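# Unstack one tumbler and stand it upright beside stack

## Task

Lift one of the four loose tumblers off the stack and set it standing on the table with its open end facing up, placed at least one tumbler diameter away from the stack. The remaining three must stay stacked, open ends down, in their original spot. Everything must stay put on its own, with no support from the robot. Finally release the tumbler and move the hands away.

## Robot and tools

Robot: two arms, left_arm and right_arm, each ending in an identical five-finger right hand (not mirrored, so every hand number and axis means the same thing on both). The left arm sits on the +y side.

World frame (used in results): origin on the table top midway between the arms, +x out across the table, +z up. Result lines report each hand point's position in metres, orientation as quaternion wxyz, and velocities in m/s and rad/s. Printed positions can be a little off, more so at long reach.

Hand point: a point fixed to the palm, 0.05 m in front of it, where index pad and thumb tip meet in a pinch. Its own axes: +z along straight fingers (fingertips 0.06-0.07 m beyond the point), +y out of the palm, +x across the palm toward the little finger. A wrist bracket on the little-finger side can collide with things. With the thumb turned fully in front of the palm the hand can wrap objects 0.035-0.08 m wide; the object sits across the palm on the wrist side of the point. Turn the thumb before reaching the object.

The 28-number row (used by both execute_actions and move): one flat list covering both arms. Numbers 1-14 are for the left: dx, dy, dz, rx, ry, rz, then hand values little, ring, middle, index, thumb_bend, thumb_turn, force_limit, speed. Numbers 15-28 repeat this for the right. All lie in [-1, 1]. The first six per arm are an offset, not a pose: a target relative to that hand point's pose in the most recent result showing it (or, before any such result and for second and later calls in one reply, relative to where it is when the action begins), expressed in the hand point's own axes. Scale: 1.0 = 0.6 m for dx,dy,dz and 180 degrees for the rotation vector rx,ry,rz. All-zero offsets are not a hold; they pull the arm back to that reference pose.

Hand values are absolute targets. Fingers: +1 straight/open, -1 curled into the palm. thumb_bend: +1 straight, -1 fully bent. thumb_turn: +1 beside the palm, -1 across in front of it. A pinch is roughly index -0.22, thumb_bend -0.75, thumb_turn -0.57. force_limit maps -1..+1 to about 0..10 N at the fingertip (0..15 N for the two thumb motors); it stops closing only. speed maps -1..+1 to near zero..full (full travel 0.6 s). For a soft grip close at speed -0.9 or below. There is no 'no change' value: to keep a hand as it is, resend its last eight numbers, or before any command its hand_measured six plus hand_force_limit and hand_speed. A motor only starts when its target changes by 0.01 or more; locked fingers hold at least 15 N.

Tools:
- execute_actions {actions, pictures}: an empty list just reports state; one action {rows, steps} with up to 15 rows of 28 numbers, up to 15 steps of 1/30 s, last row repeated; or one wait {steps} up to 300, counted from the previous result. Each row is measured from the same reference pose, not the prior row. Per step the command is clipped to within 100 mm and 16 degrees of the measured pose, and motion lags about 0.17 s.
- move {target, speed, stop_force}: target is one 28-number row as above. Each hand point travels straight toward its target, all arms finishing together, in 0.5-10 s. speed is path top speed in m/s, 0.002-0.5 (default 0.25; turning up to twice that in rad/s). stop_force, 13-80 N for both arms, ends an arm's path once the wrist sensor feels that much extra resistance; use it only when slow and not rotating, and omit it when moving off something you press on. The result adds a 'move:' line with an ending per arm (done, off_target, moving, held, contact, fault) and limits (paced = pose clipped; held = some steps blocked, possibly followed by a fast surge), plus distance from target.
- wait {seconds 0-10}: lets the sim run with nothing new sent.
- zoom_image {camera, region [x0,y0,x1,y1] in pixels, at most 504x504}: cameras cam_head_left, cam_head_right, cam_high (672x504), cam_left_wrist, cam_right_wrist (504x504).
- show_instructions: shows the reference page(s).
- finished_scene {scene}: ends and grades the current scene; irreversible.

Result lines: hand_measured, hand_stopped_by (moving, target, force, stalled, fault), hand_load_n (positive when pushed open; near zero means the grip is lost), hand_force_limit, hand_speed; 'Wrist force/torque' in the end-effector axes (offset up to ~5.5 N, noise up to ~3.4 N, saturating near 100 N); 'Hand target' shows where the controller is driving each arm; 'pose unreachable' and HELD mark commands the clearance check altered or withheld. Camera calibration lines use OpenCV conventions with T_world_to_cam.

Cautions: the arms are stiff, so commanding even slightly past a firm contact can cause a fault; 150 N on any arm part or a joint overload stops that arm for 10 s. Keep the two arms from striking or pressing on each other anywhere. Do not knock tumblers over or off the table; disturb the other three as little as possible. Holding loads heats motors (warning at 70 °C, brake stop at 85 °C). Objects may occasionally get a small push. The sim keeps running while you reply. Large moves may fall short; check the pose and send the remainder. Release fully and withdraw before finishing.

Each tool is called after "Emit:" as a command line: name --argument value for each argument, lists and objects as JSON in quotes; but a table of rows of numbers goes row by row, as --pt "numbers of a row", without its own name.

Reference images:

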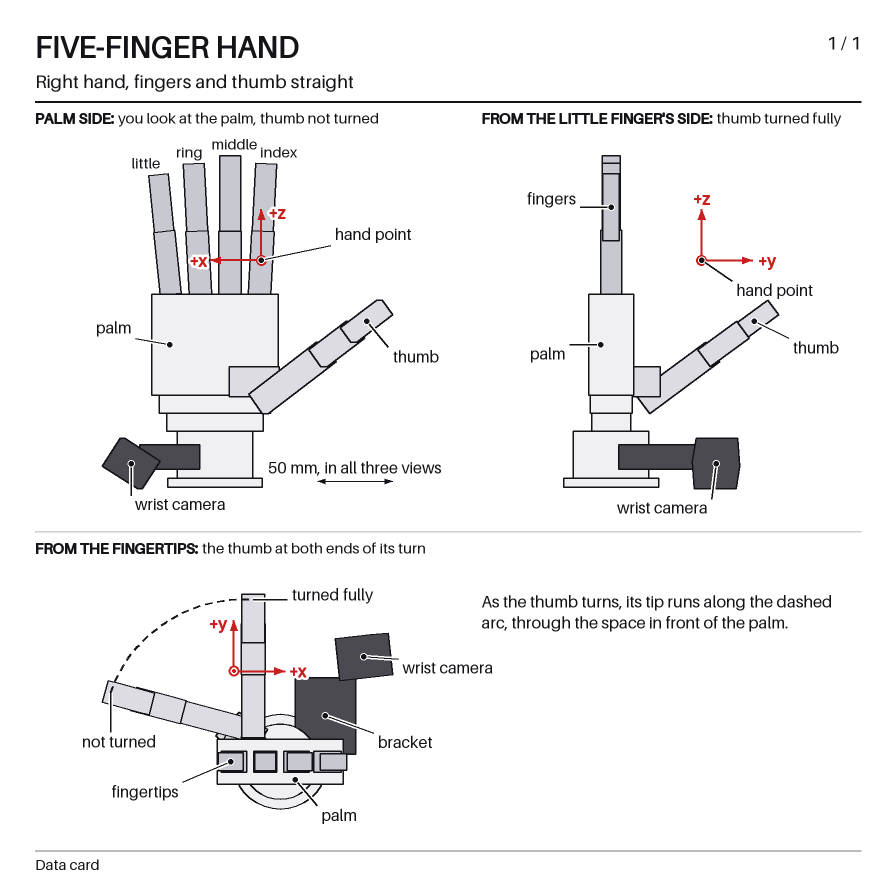

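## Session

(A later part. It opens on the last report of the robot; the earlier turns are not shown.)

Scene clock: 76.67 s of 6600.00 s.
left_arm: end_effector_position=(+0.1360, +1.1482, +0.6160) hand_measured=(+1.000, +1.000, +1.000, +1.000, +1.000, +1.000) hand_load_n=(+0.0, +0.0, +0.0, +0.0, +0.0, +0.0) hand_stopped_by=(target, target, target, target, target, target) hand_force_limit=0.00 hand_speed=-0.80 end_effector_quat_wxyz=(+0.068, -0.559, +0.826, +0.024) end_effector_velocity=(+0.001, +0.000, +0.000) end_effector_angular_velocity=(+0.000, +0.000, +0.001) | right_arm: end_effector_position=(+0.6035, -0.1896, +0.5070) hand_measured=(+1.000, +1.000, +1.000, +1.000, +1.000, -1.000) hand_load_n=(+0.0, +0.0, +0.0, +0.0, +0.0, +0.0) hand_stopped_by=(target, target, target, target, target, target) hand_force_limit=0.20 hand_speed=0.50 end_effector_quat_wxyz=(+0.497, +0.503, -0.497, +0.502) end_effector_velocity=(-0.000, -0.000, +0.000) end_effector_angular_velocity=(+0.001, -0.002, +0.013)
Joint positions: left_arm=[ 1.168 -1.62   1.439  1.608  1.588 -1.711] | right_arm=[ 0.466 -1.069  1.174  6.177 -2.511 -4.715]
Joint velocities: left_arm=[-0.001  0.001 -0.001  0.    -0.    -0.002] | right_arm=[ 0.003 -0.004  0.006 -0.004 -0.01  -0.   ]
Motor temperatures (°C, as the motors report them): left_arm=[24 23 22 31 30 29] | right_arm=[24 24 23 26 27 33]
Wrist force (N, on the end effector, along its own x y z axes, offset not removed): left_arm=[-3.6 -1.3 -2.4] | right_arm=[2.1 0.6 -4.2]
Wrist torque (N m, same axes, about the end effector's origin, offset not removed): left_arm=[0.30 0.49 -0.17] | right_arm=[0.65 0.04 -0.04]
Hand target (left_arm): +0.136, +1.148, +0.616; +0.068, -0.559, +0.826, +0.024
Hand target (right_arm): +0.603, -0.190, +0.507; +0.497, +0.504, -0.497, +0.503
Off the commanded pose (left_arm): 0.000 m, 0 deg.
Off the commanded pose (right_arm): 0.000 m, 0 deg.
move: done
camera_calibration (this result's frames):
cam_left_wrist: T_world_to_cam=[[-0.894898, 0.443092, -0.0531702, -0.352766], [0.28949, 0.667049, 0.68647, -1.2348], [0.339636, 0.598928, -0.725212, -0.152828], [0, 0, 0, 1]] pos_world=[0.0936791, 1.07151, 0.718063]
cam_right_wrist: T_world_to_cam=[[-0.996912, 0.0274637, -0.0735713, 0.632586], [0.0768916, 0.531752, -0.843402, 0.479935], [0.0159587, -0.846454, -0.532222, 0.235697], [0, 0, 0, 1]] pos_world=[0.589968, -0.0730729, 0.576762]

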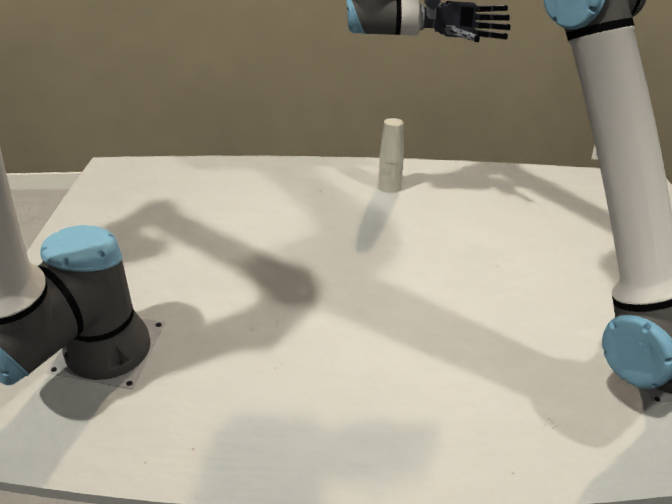

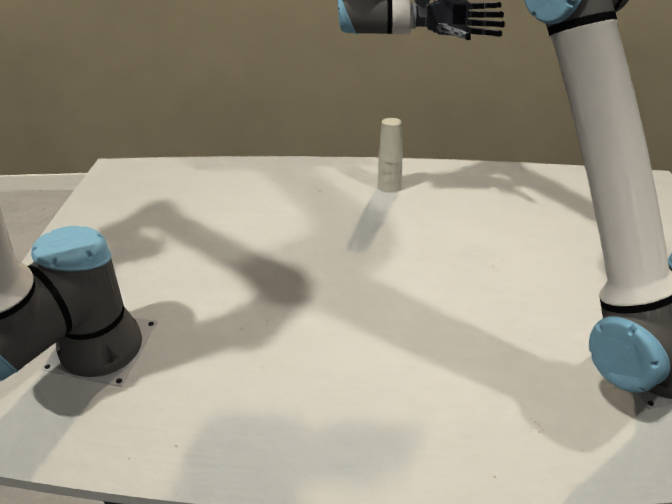

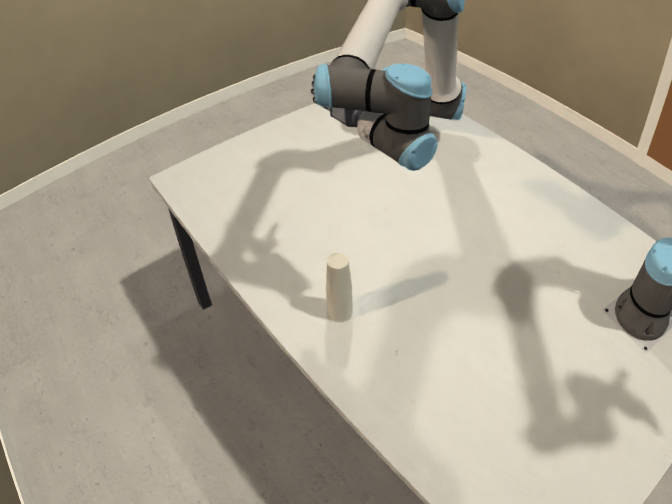

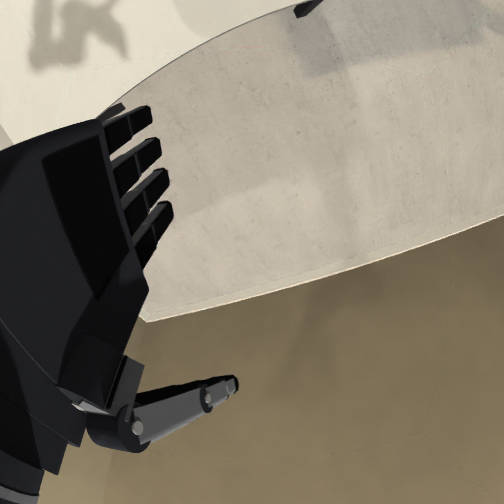

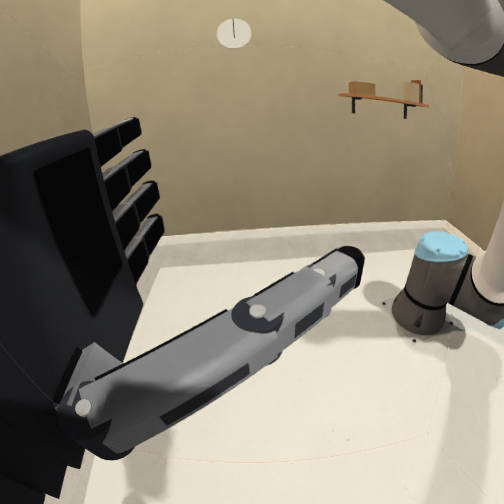

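Emit:
move --target '[0,0,0,0,0,0,1,1,1,1,1,1,0,-0.8,0,0,0,0.5,0,0,1,1,1,1,1,-1,0.2,0.5]' --speed 0.3

Emit:
move --target '[0,0,0,0,0,0,1,1,1,1,1,1,0,-0.8,0,0,0,0,0,0.5,1,1,1,1,1,-1,0.2,0.5]' --speed 0.4

Emit:
move --target '[0,0,0,0,0,0,1,1,1,1,1,1,0,-0.8,0,0,0,0,0,0.5,1,1,1,1,1,-1,0.2,0.5]' --speed 0.4

Scene clock: 88.53 s of 6600.00 s.
left_arm: end_effector_position=(+0.1360, +1.1482, +0.6159) hand_measured=(+1.000, +1.000, +1.000, +1.000, +1.000, +1.000) hand_load_n=(+0.0, +0.0, +0.0, +0.0, +0.0, +0.0) hand_stopped_by=(target, target, target, target, target, target) hand_force_limit=0.00 hand_speed=-0.80 end_effector_quat_wxyz=(+0.068, -0.559, +0.826, +0.024) end_effector_velocity=(+0.000, -0.000, +0.000) end_effector_angular_velocity=(+0.001, +0.000, -0.003) | right_arm: end_effector_position=(+0.6034, -0.1895, +0.5073) hand_measured=(+1.000, +1.000, +1.000, +1.000, +1.000, -1.000) hand_load_n=(+0.0, +0.0, +0.0, +0.0, +0.0, +0.0) hand_stopped_by=(target, target, target, target, target, target) hand_force_limit=0.20 hand_speed=0.50 end_effector_quat_wxyz=(-0.004, +0.708, +0.003, +0.706) end_effector_velocity=(+0.001, -0.001, +0.000) end_effector_angular_velocity=(-0.002, -0.002, +0.014)
Joint positions: left_arm=[ 1.168 -1.62   1.439  1.608  1.588 -1.711] | right_arm=[ 0.52  -1.683  1.914  6.054 -4.025 -4.709]
Joint velocities: left_arm=[-0.001 -0.001  0.    -0.    -0.     0.002] | right_arm=[-0.007 -0.007  0.007 -0.002 -0.021 -0.004]
Motor temperatures (°C, as the motors report them): left_arm=[24 23 22 31 30 29] | right_arm=[24 24 23 26 27 33]
Wrist force (N, on the end effector, along its own x y z axes, offset not removed): left_arm=[-2.2 -4.2 -3.1] | right_arm=[-0.5 -4.6 -3.5]
Wrist torque (N m, same axes, about the end effector's origin, offset not removed): left_arm=[-0.19 0.35 -0.18] | right_arm=[0.07 0.20 -0.33]
Hand target (left_arm): +0.136, +1.148, +0.616; +0.068, -0.559, +0.826, +0.024
Hand target (right_arm): +0.603, -0.190, +0.507; -0.005, +0.708, +0.004, +0.707
Off the commanded pose (left_arm): 0.000 m, 0 deg.
Off the commanded pose (right_arm): 0.000 m, 0 deg.
After step 90, 3.63 s passed at rest.
move: done; limits=paced,held; held on 2 of 157 steps (right_arm)
pose unreachable (right arm): on one or more control steps of this call this arm could not follow its commanded pose, so it was not sent that pose on those steps. It may still have moved: this result reports where it is.
cause: the commanded pose would bring two parts of the arm too close to each other (joints 4 (wrist 1) to 6 (wrist 3) lie between them).
camera_calibration (this result's frames):
cam_left_wrist: T_world_to_cam=[[-0.894898, 0.443092, -0.0531702, -0.352766], [0.28949, 0.667049, 0.68647, -1.2348], [0.339636, 0.598928, -0.725212, -0.152828], [0, 0, 0, 1]] pos_world=[0.0936791, 1.07151, 0.718063]
cam_right_wrist: T_world_to_cam=[[-0.0291976, -0.996674, -0.0760762, -0.144205], [-0.532295, 0.0799229, -0.842778, 0.761808], [0.846055, 0.0158879, -0.532858, -0.101169], [0, 0, 0, 1]] pos_world=[0.48689, -0.203004, 0.577156]

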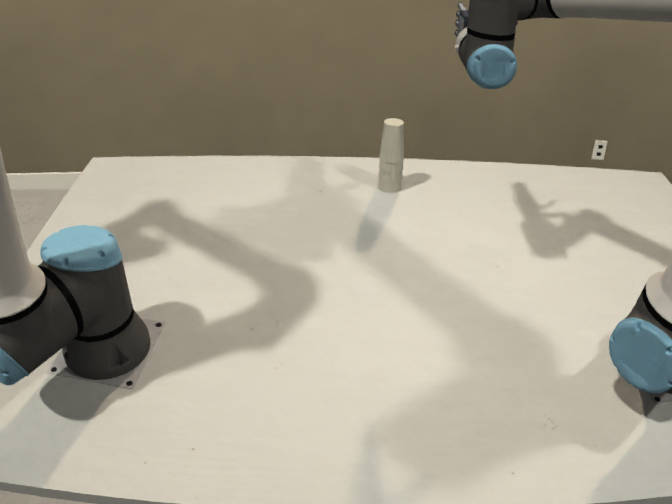

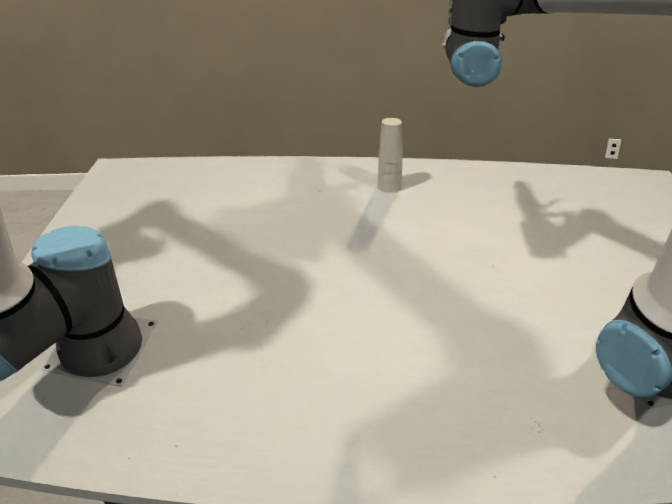

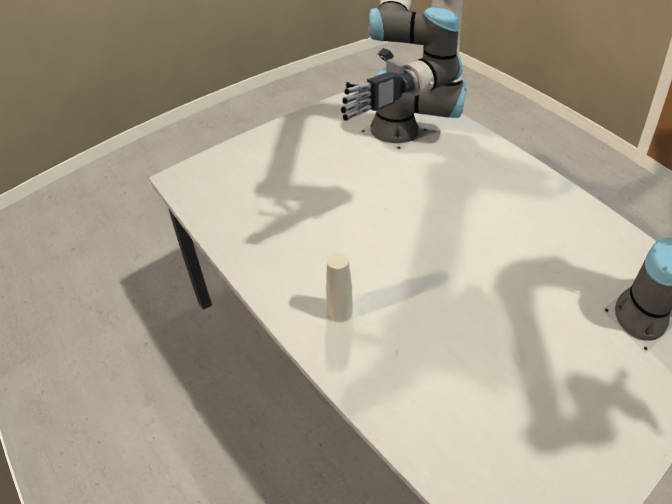

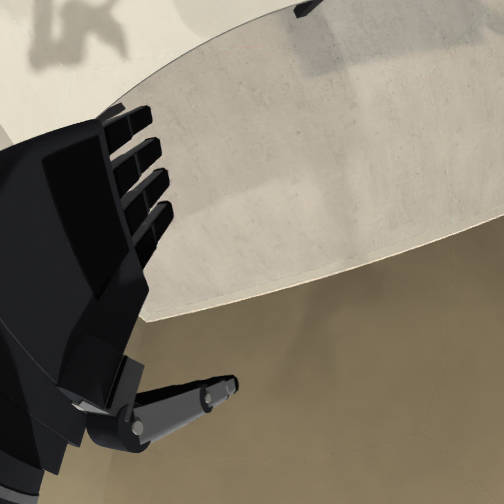

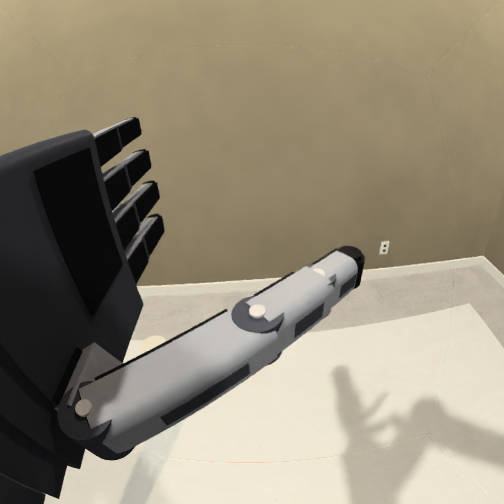

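Scene clock: 91.10 s of 6600.00 s.
left_arm: end_effector_position=(+0.1360, +1.1482, +0.6159) hand_measured=(+1.000, +1.000, +1.000, +1.000, +1.000, +1.000) hand_load_n=(+0.0, +0.0, +0.0, +0.0, +0.0, +0.0) hand_stopped_by=(target, target, target, target, target, target) hand_force_limit=0.00 hand_speed=-0.80 end_effector_quat_wxyz=(+0.068, -0.559, +0.826, +0.024) end_effector_velocity=(-0.001, +0.000, +0.000) end_effector_angular_velocity=(+0.001, -0.001, +0.003) | right_arm: end_effector_position=(+0.6034, -0.1894, +0.5075) hand_measured=(+1.000, +1.000, +1.000, +1.000, +1.000, -1.000) hand_load_n=(+0.0, +0.0, +0.0, +0.0, +0.0, +0.0) hand_stopped_by=(target, target, target, target, target, target) hand_force_limit=0.20 hand_speed=0.50 end_effector_quat_wxyz=(+0.502, -0.503, +0.498, -0.497) end_effector_velocity=(+0.000, +0.000, -0.000) end_effector_angular_velocity=(+0.015, +0.002, +0.001)
Joint positions: left_arm=[ 1.168 -1.62   1.439  1.608  1.588 -1.711] | right_arm=[ 0.353 -1.832  1.981  6.136 -4.193 -3.141]
Joint velocities: left_arm=[ 0.002 -0.    -0.001 -0.     0.    -0.001] | right_arm=[-0.003 -0.001  0.001  0.002 -0.004  0.016]
Motor temperatures (°C, as the motors report them): left_arm=[24 23 22 31 30 29] | right_arm=[24 24 23 26 27 33]
Wrist force (N, on the end effector, along its own x y z axes, offset not removed): left_arm=[-0.5 -3.4 -2.6] | right_arm=[0.3 -0.5 1.0]
Wrist torque (N m, same axes, about the end effector's origin, offset not removed): left_arm=[-0.19 -0.08 -0.08] | right_arm=[0.16 -0.04 -0.31]
Hand target (left_arm): +0.136, +1.148, +0.616; +0.068, -0.559, +0.826, +0.024
Hand target (right_arm): +0.603, -0.189, +0.507; +0.502, -0.503, +0.498, -0.497
Off the commanded pose (left_arm): 0.000 m, 0 deg.
Off the commanded pose (right_arm): 0.000 m, 0 deg.
move: done
camera_calibration (this result's frames):
cam_left_wrist: T_world_to_cam=[[-0.894898, 0.443092, -0.0531703, -0.352766], [0.28949, 0.667049, 0.68647, -1.2348], [0.339636, 0.598928, -0.725212, -0.152828], [0, 0, 0, 1]] pos_world=[0.0936791, 1.07151, 0.718063]
cam_right_wrist: T_world_to_cam=[[-0.0411968, 0.0738666, -0.996417, 0.532948], [-0.538219, 0.838567, 0.0844174, 0.438649], [0.841798, 0.539768, 0.00521011, -0.272333], [0, 0, 0, 1]] pos_world=[0.487294, -0.260207, 0.495428]

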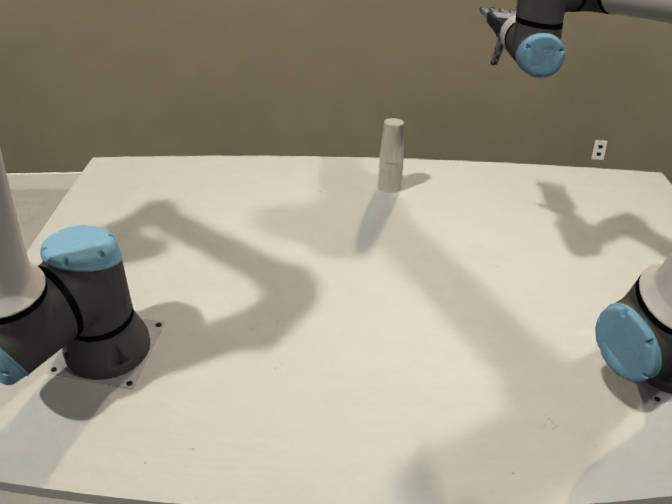

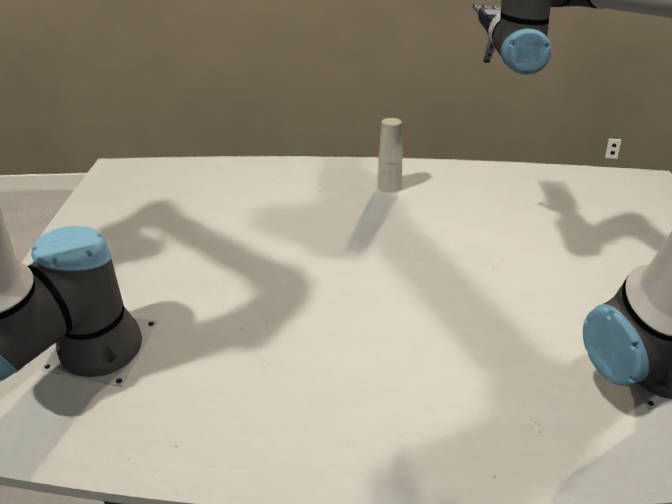

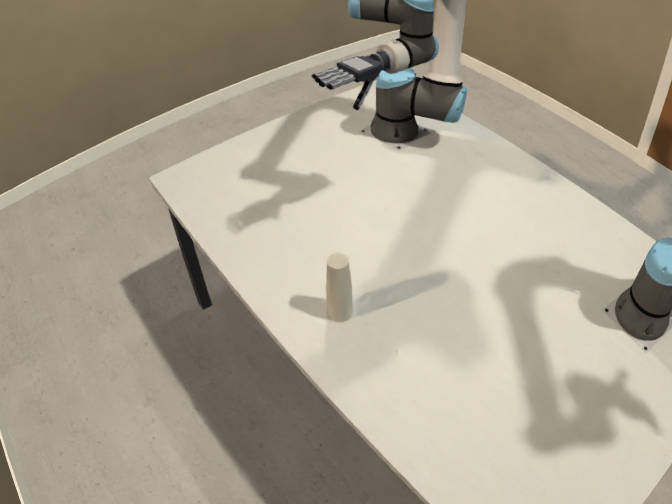

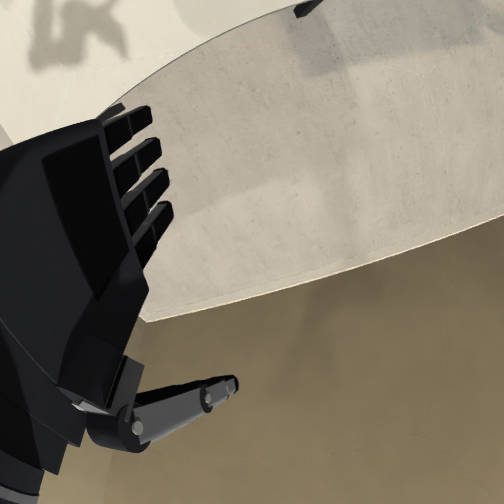

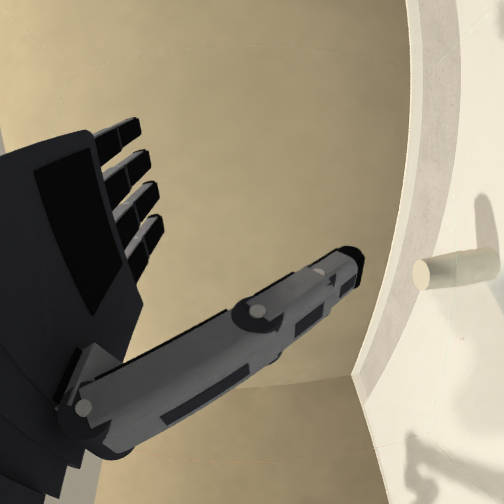

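Scene clock: 93.67 s of 6600.00 s.
left_arm: end_effector_position=(+0.1360, +1.1482, +0.6159) hand_measured=(+1.000, +1.000, +1.000, +1.000, +1.000, +1.000) hand_load_n=(+0.0, +0.0, +0.0, +0.0, +0.0, +0.0) hand_stopped_by=(target, target, target, target, target, target) hand_force_limit=0.00 hand_speed=-0.80 end_effector_quat_wxyz=(+0.068, -0.559, +0.826, +0.024) end_effector_velocity=(-0.001, +0.001, +0.001) end_effector_angular_velocity=(+0.001, +0.001, +0.001) | right_arm: end_effector_position=(+0.6032, -0.1895, +0.5075) hand_measured=(+1.000, +1.000, +1.000, +1.000, +1.000, -1.000) hand_load_n=(+0.0, +0.0, +0.0, +0.0, +0.0, +0.0) hand_stopped_by=(target, target, target, target, target, target) hand_force_limit=0.20 hand_speed=0.50 end_effector_quat_wxyz=(+0.707, -0.004, +0.708, +0.003) end_effector_velocity=(-0.000, +0.001, +0.000) end_effector_angular_velocity=(+0.014, +0.001, +0.000)
Joint positions: left_arm=[ 1.168 -1.62   1.439  1.608  1.588 -1.711] | right_arm=[ 0.287 -1.84   2.15   5.975 -4.259 -1.572]
Joint velocities: left_arm=[ 0.002  0.001 -0.002  0.    -0.001  0.001] | right_arm=[ 0.002  0.002 -0.    -0.001  0.002  0.014]
Motor temperatures (°C, as the motors report them): left_arm=[24 23 22 31 30 29] | right_arm=[24 24 23 26 27 33]
Wrist force (N, on the end effector, along its own x y z axes, offset not removed): left_arm=[-1.3 -5.0 -1.1] | right_arm=[6.4 2.1 -3.7]
Wrist torque (N m, same axes, about the end effector's origin, offset not removed): left_arm=[-0.44 0.13 -0.11] | right_arm=[0.76 -0.87 0.09]
Hand target (left_arm): +0.136, +1.148, +0.616; +0.068, -0.559, +0.826, +0.024
Hand target (right_arm): +0.603, -0.189, +0.508; +0.707, -0.004, +0.708, +0.003
Off the commanded pose (left_arm): 0.000 m, 0 deg.
Off the commanded pose (right_arm): 0.000 m, 0 deg.
move: done
camera_calibration (this result's frames):
cam_left_wrist: T_world_to_cam=[[-0.894898, 0.443092, -0.0531702, -0.352766], [0.28949, 0.667049, 0.68647, -1.2348], [0.339636, 0.598928, -0.725212, -0.152828], [0, 0, 0, 1]] pos_world=[0.0936791, 1.07151, 0.718063]
cam_right_wrist: T_world_to_cam=[[-0.0489608, 0.996156, 0.0726355, 0.169906], [-0.528119, -0.0875449, 0.844645, -0.128739], [0.847757, 0.00299433, 0.530376, -0.644025], [0, 0, 0, 1]] pos_world=[0.486306, -0.178595, 0.437973]

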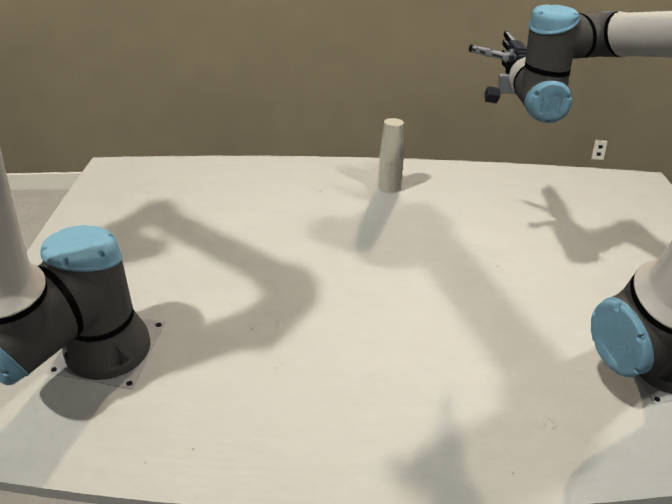

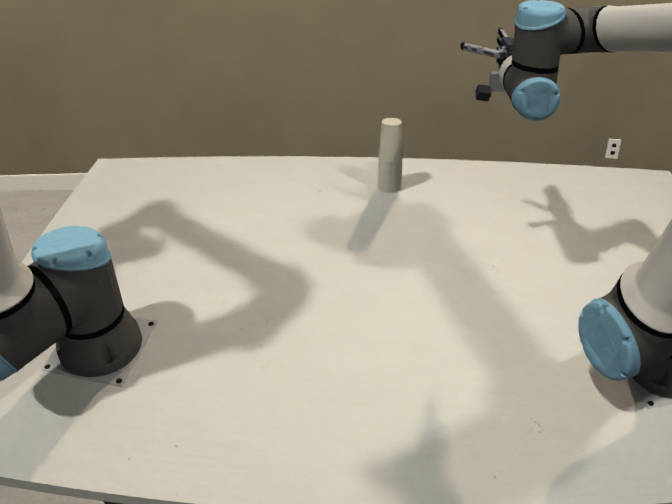

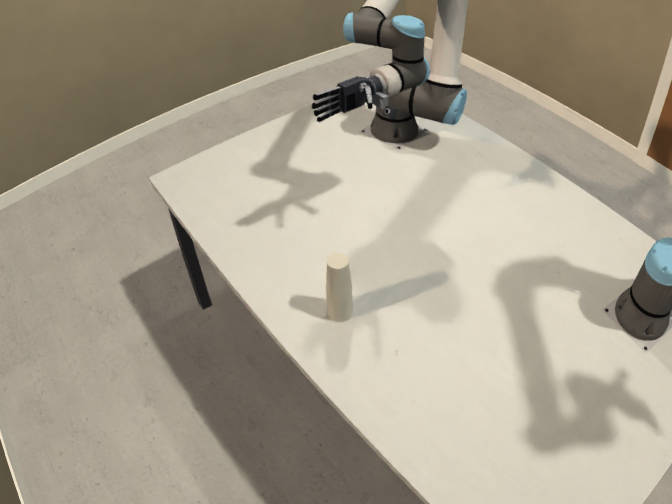

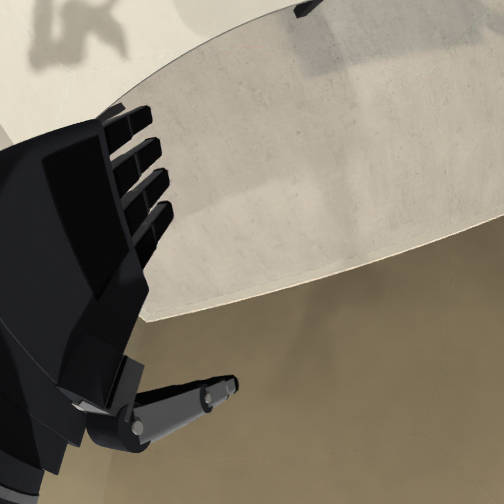

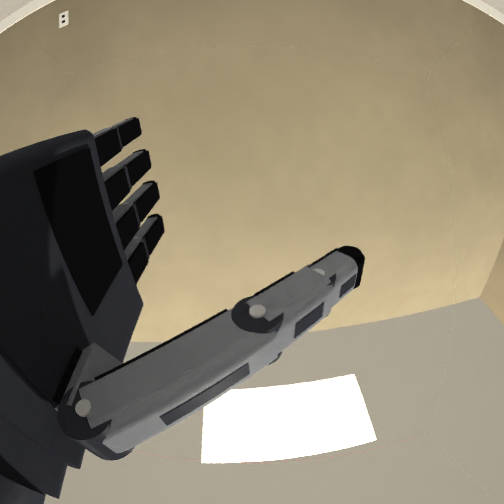

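Emit:
move --target '[0,0,0,0,0,0,1,1,1,1,1,1,0,-0.8,0.545,0.39,0,0,0,0,1,1,1,1,1,-1,0.2,0.5]' --speed 0.25

Scene clock: 100.60 s of 6600.00 s.
left_arm: end_effector_position=(+0.1360, +1.1482, +0.6159) hand_measured=(+1.000, +1.000, +1.000, +1.000, +1.000, +1.000) hand_load_n=(+0.0, +0.0, +0.0, +0.0, +0.0, +0.0) hand_stopped_by=(target, target, target, target, target, target) hand_force_limit=0.00 hand_speed=-0.80 end_effector_quat_wxyz=(+0.068, -0.559, +0.826, +0.024) end_effector_velocity=(-0.001, -0.000, -0.001) end_effector_angular_velocity=(-0.001, +0.000, +0.001) | right_arm: end_effector_position=(+0.6002, +0.0434, +0.1801) hand_measured=(+1.000, +1.000, +1.000, +1.000, +1.000, -1.000) hand_load_n=(+0.0, +0.0, +0.0, +0.0, +0.0, +0.0) hand_stopped_by=(target, target, target, target, target, target) hand_force_limit=0.20 hand_speed=0.50 end_effector_quat_wxyz=(+0.706, -0.004, +0.708, +0.003) end_effector_velocity=(+0.000, +0.002, -0.001) end_effector_angular_velocity=(-0.000, -0.001, +0.000)
Joint positions: left_arm=[ 1.168 -1.62   1.439  1.608  1.588 -1.711] | right_arm=[ 0.672 -1.132  2.084  5.334 -3.873 -1.57 ]
Joint velocities: left_arm=[ 0.001  0.     0.001 -0.     0.    -0.   ] | right_arm=[ 0.002  0.004 -0.002 -0.002  0.002 -0.001]
Motor temperatures (°C, as the motors report them): left_arm=[24 23 22 31 30 29] | right_arm=[24 24 23 26 27 33]
Wrist force (N, on the end effector, along its own x y z axes, offset not removed): left_arm=[-1.6 -4.6 -3.5] | right_arm=[5.6 -2.2 -8.6]
Wrist torque (N m, same axes, about the end effector's origin, offset not removed): left_arm=[-0.18 0.27 -0.19] | right_arm=[0.51 -0.51 -0.06]
Hand target (left_arm): +0.136, +1.148, +0.616; +0.068, -0.559, +0.826, +0.024
Hand target (right_arm): +0.600, +0.044, +0.180; +0.706, -0.004, +0.708, +0.003
Off the commanded pose (left_arm): 0.000 m, 0 deg.
Off the commanded pose (right_arm): 0.001 m, 0 deg.
After step 90, 1.67 s passed at rest.
move: done
camera_calibration (this result's frames):
cam_left_wrist: T_world_to_cam=[[-0.894898, 0.443092, -0.0531702, -0.352766], [0.28949, 0.667049, 0.68647, -1.2348], [0.339636, 0.598928, -0.725212, -0.152828], [0, 0, 0, 1]] pos_world=[0.093679, 1.07151, 0.718063]
cam_right_wrist: T_world_to_cam=[[-0.0489707, 0.996101, 0.0733786, -0.0385659], [-0.527619, -0.0881786, 0.844892, 0.166281], [0.848069, 0.00265908, 0.52988, -0.468587], [0, 0, 0, 1]] pos_world=[0.483238, 0.054324, 0.110636]

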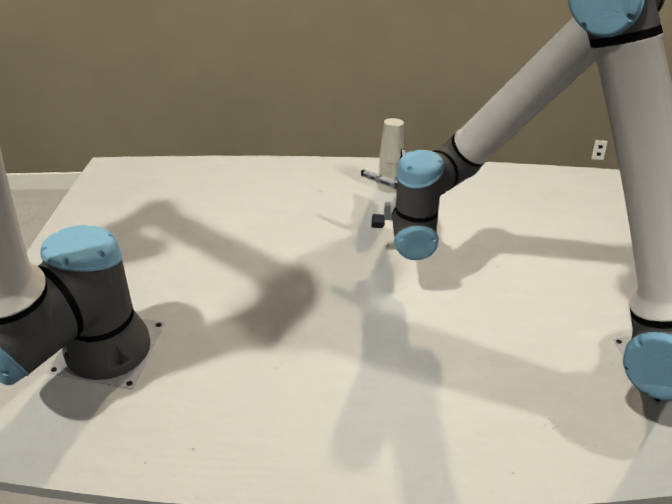

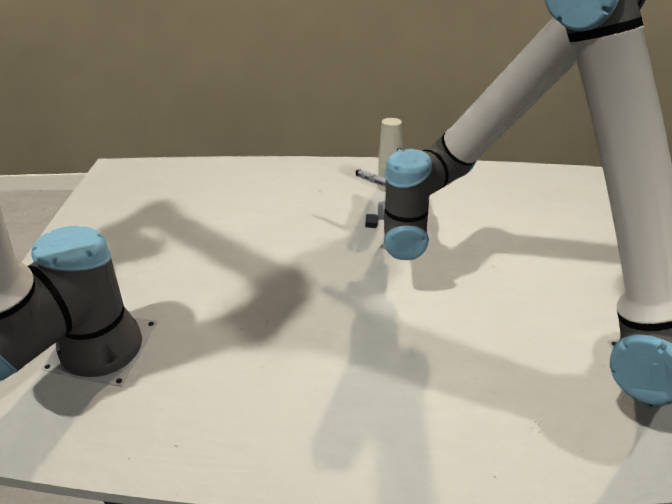

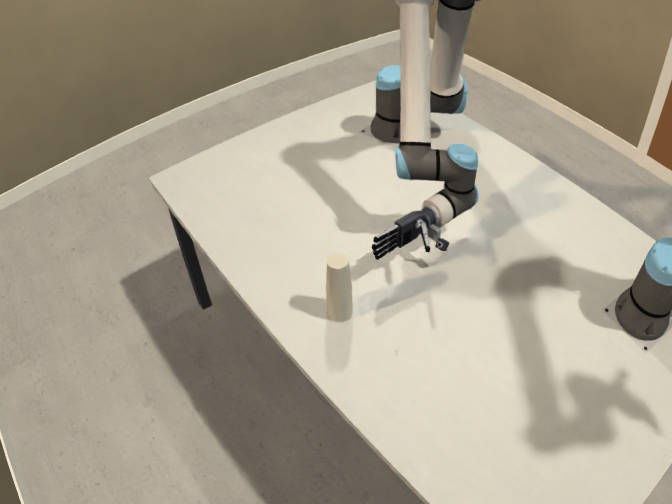

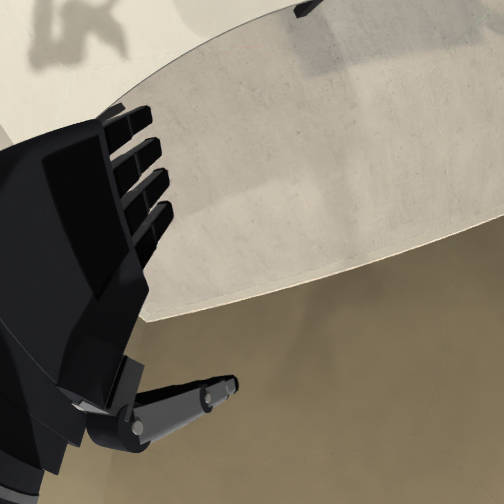

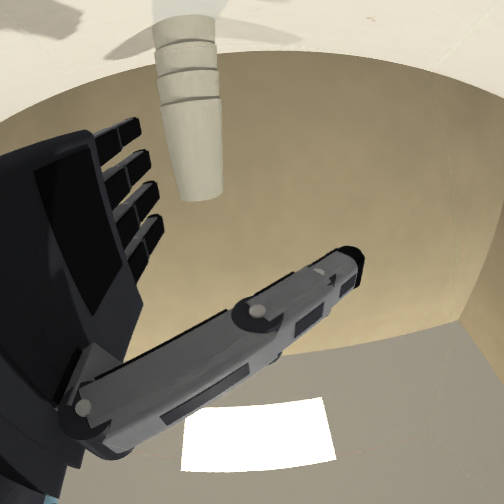

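Emit:
move --target '[0,0,0,0,0,0,1,1,1,1,1,1,0,-0.8,-0.012,-0.03,0.03,0,0,0,1,1,1,1,1,-1,0.2,0.5]' --speed 0.1

Emit:
move --target '[0,0,0,0,0,0,1,1,1,1,1,1,0,-0.8,0,0,0.2,0,0,0,1,1,1,1,1,-1,0.2,0.5]' --speed 0.05

Scene clock: 107.47 s of 6600.00 s.
left_arm: end_effector_position=(+0.1360, +1.1482, +0.6159) hand_measured=(+1.000, +1.000, +1.000, +1.000, +1.000, +1.000) hand_load_n=(+0.0, +0.0, +0.0, +0.0, +0.0, +0.0) hand_stopped_by=(target, target, target, target, target, target) hand_force_limit=0.00 hand_speed=-0.80 end_effector_quat_wxyz=(+0.068, -0.559, +0.826, +0.024) end_effector_velocity=(+0.000, +0.000, -0.001) end_effector_angular_velocity=(-0.002, +0.000, +0.002) | right_arm: end_effector_position=(+0.6182, +0.0257, +0.1872) hand_measured=(+1.000, +1.000, +1.000, +1.000, +1.000, -1.000) hand_load_n=(+0.0, +0.0, +0.0, +0.0, +0.0, +0.0) hand_stopped_by=(target, target, target, target, target, target) hand_force_limit=0.20 hand_speed=0.50 end_effector_quat_wxyz=(+0.706, -0.004, +0.708, +0.003) end_effector_velocity=(+0.002, -0.001, +0.001) end_effector_angular_velocity=(+0.002, -0.001, +0.001)
Joint positions: left_arm=[ 1.168 -1.62   1.439  1.608  1.588 -1.711] | right_arm=[ 0.63  -1.152  2.098  5.339 -3.916 -1.57 ]
Joint velocities: left_arm=[ 0.001  0.001  0.001 -0.     0.001 -0.001] | right_arm=[-0.004 -0.002  0.001  0.    -0.005  0.002]
Motor temperatures (°C, as the motors report them): left_arm=[24 23 22 31 30 29] | right_arm=[24 24 23 26 27 33]
Wrist force (N, on the end effector, along its own x y z axes, offset not removed): left_arm=[-2.7 -1.2 -1.7] | right_arm=[-1.9 -2.7 -0.8]
Wrist torque (N m, same axes, about the end effector's origin, offset not removed): left_arm=[0.18 0.40 -0.13] | right_arm=[0.12 0.41 -0.51]
Hand target (left_arm): +0.136, +1.148, +0.616; +0.068, -0.559, +0.826, +0.024
Hand target (right_arm): +0.618, +0.026, +0.187; +0.706, -0.004, +0.708, +0.003
Off the commanded pose (left_arm): 0.000 m, 0 deg.
Off the commanded pose (right_arm): 0.000 m, 0 deg.
After step 90, 3.00 s passed at rest.
move: done
camera_calibration (this result's frames):
cam_left_wrist: T_world_to_cam=[[-0.894898, 0.443092, -0.0531702, -0.352766], [0.28949, 0.667049, 0.68647, -1.2348], [0.339636, 0.598928, -0.725212, -0.152828], [0, 0, 0, 1]] pos_world=[0.0936791, 1.07151, 0.718063]
cam_right_wrist: T_world_to_cam=[[-0.0489393, 0.996108, 0.0733077, -0.020639], [-0.527685, -0.0881021, 0.844859, 0.168252], [0.848029, 0.00266344, 0.529943, -0.487593], [0, 0, 0, 1]] pos_world=[0.501267, 0.0366807, 0.11776]

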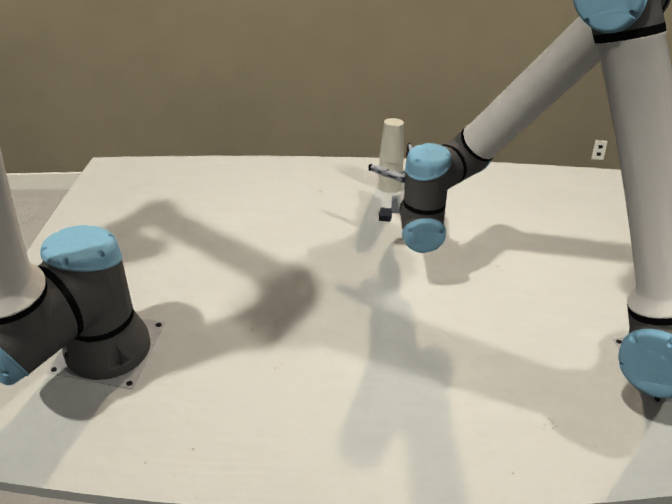

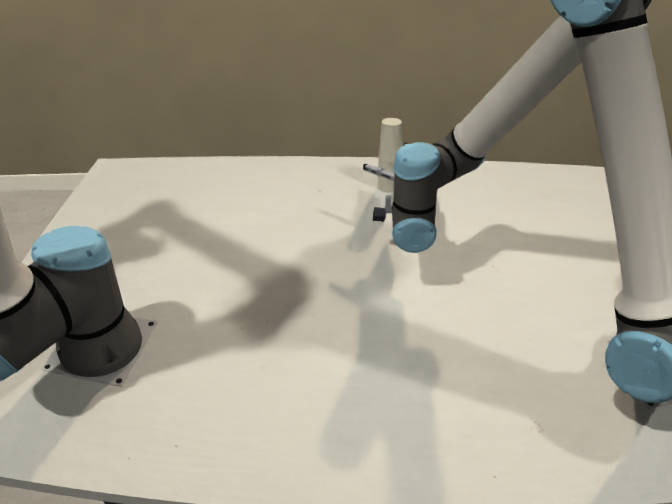

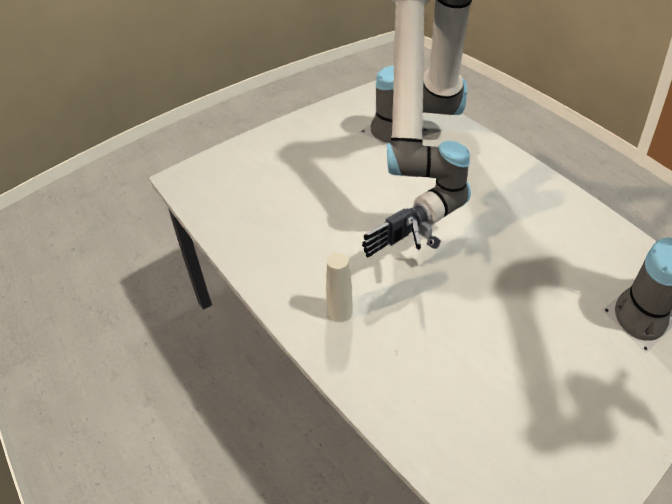

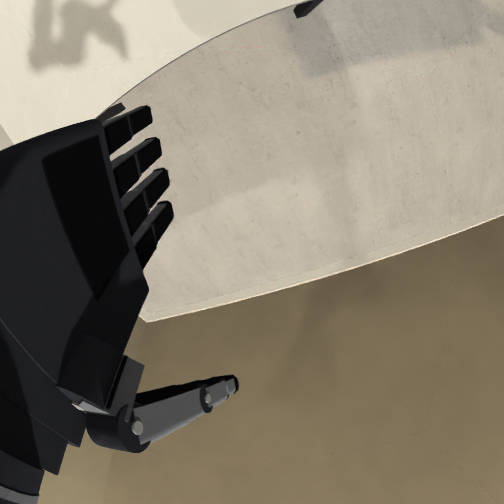

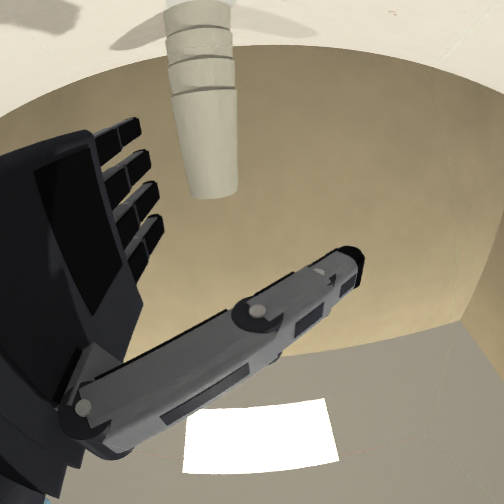

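Scene clock: 110.27 s of 6600.00 s.
left_arm: end_effector_position=(+0.1360, +1.1482, +0.6159) hand_measured=(+1.000, +1.000, +1.000, +1.000, +1.000, +1.000) hand_load_n=(+0.0, +0.0, +0.0, +0.0, +0.0, +0.0) hand_stopped_by=(target, target, target, target, target, target) hand_force_limit=0.00 hand_speed=-0.80 end_effector_quat_wxyz=(+0.068, -0.559, +0.826, +0.024) end_effector_velocity=(+0.001, -0.001, -0.001) end_effector_angular_velocity=(-0.002, -0.001, -0.002) | right_arm: end_effector_position=(+0.7380, +0.0269, +0.1869) hand_measured=(+1.000, +1.000, +1.000, +1.000, +1.000, -1.000) hand_load_n=(+0.0, +0.0, +0.0, +0.0, +0.0, +0.0) hand_stopped_by=(target, target, target, target, target, target) hand_force_limit=0.20 hand_speed=0.50 end_effector_quat_wxyz=(+0.707, -0.004, +0.708, +0.003) end_effector_velocity=(+0.002, -0.000, -0.000) end_effector_angular_velocity=(+0.001, +0.000, +0.000)
Joint positions: left_arm=[ 1.168 -1.62   1.439  1.608  1.588 -1.711] | right_arm=[ 0.5   -1.078  1.967  5.396 -4.046 -1.571]
Joint velocities: left_arm=[-0.002 -0.     0.001  0.     0.002  0.   ] | right_arm=[-0.002  0.001 -0.003  0.002 -0.002  0.001]
Motor temperatures (°C, as the motors report them): left_arm=[24 23 22 31 30 29] | right_arm=[24 24 23 26 27 33]
Wrist force (N, on the end effector, along its own x y z axes, offset not removed): left_arm=[2.8 -4.1 -1.3] | right_arm=[-1.4 -2.7 -1.4]
Wrist torque (N m, same axes, about the end effector's origin, offset not removed): left_arm=[-0.28 -0.56 0.18] | right_arm=[0.05 0.30 -0.49]
Hand target (left_arm): +0.136, +1.148, +0.616; +0.068, -0.559, +0.826, +0.024
Hand target (right_arm): +0.738, +0.027, +0.187; +0.707, -0.004, +0.708, +0.003
Off the commanded pose (left_arm): 0.000 m, 0 deg.
Off the commanded pose (right_arm): 0.000 m, 0 deg.
move: done
camera_calibration (this result's frames):
cam_left_wrist: T_world_to_cam=[[-0.894898, 0.443092, -0.0531703, -0.352766], [0.28949, 0.667049, 0.68647, -1.2348], [0.339636, 0.598928, -0.725212, -0.152828], [0, 0, 0, 1]] pos_world=[0.0936791, 1.07151, 0.718063]
cam_right_wrist: T_world_to_cam=[[-0.0489438, 0.996126, 0.0730612, -0.0158634], [-0.527865, -0.087896, 0.844768, 0.231913], [0.847917, 0.00277971, 0.530122, -0.588958], [0, 0, 0, 1]] pos_world=[0.62103, 0.0378233, 0.117466]

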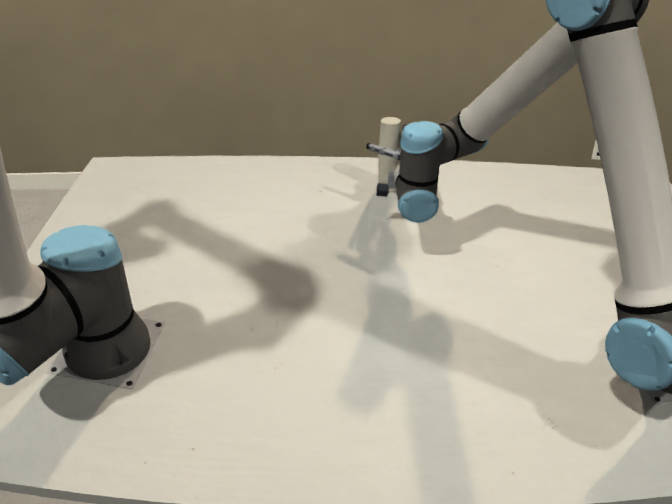

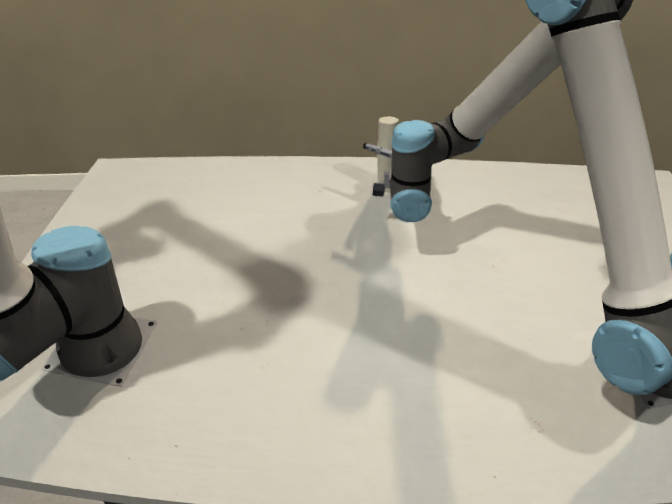

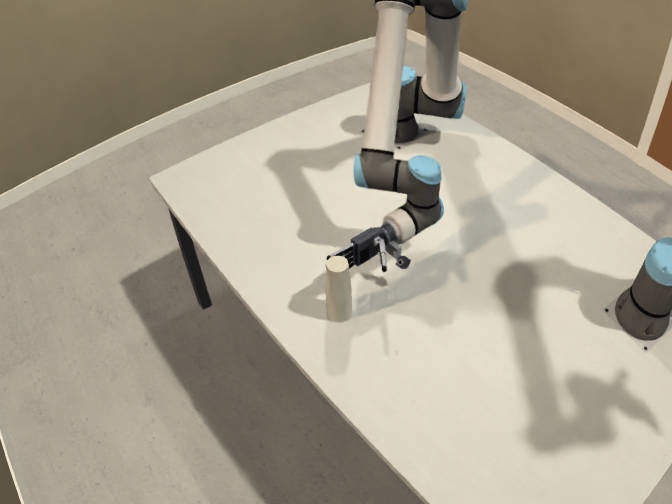

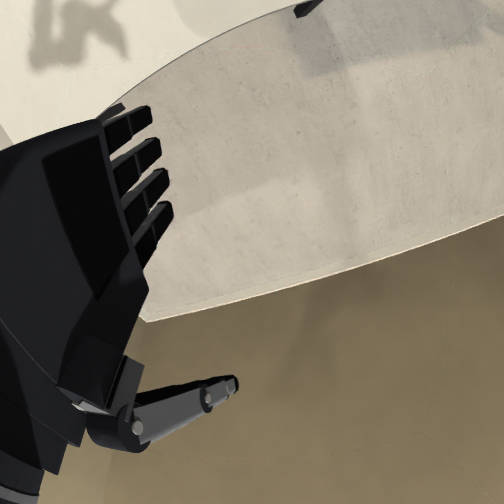

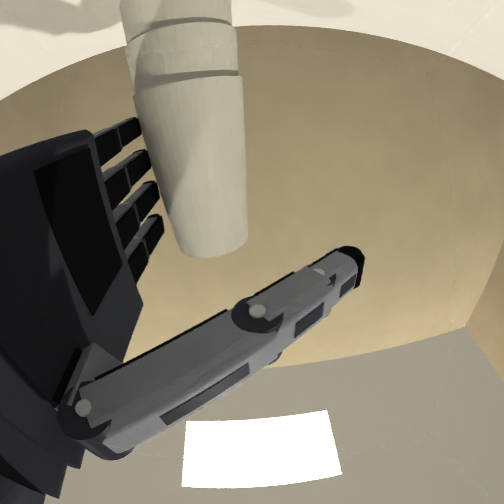

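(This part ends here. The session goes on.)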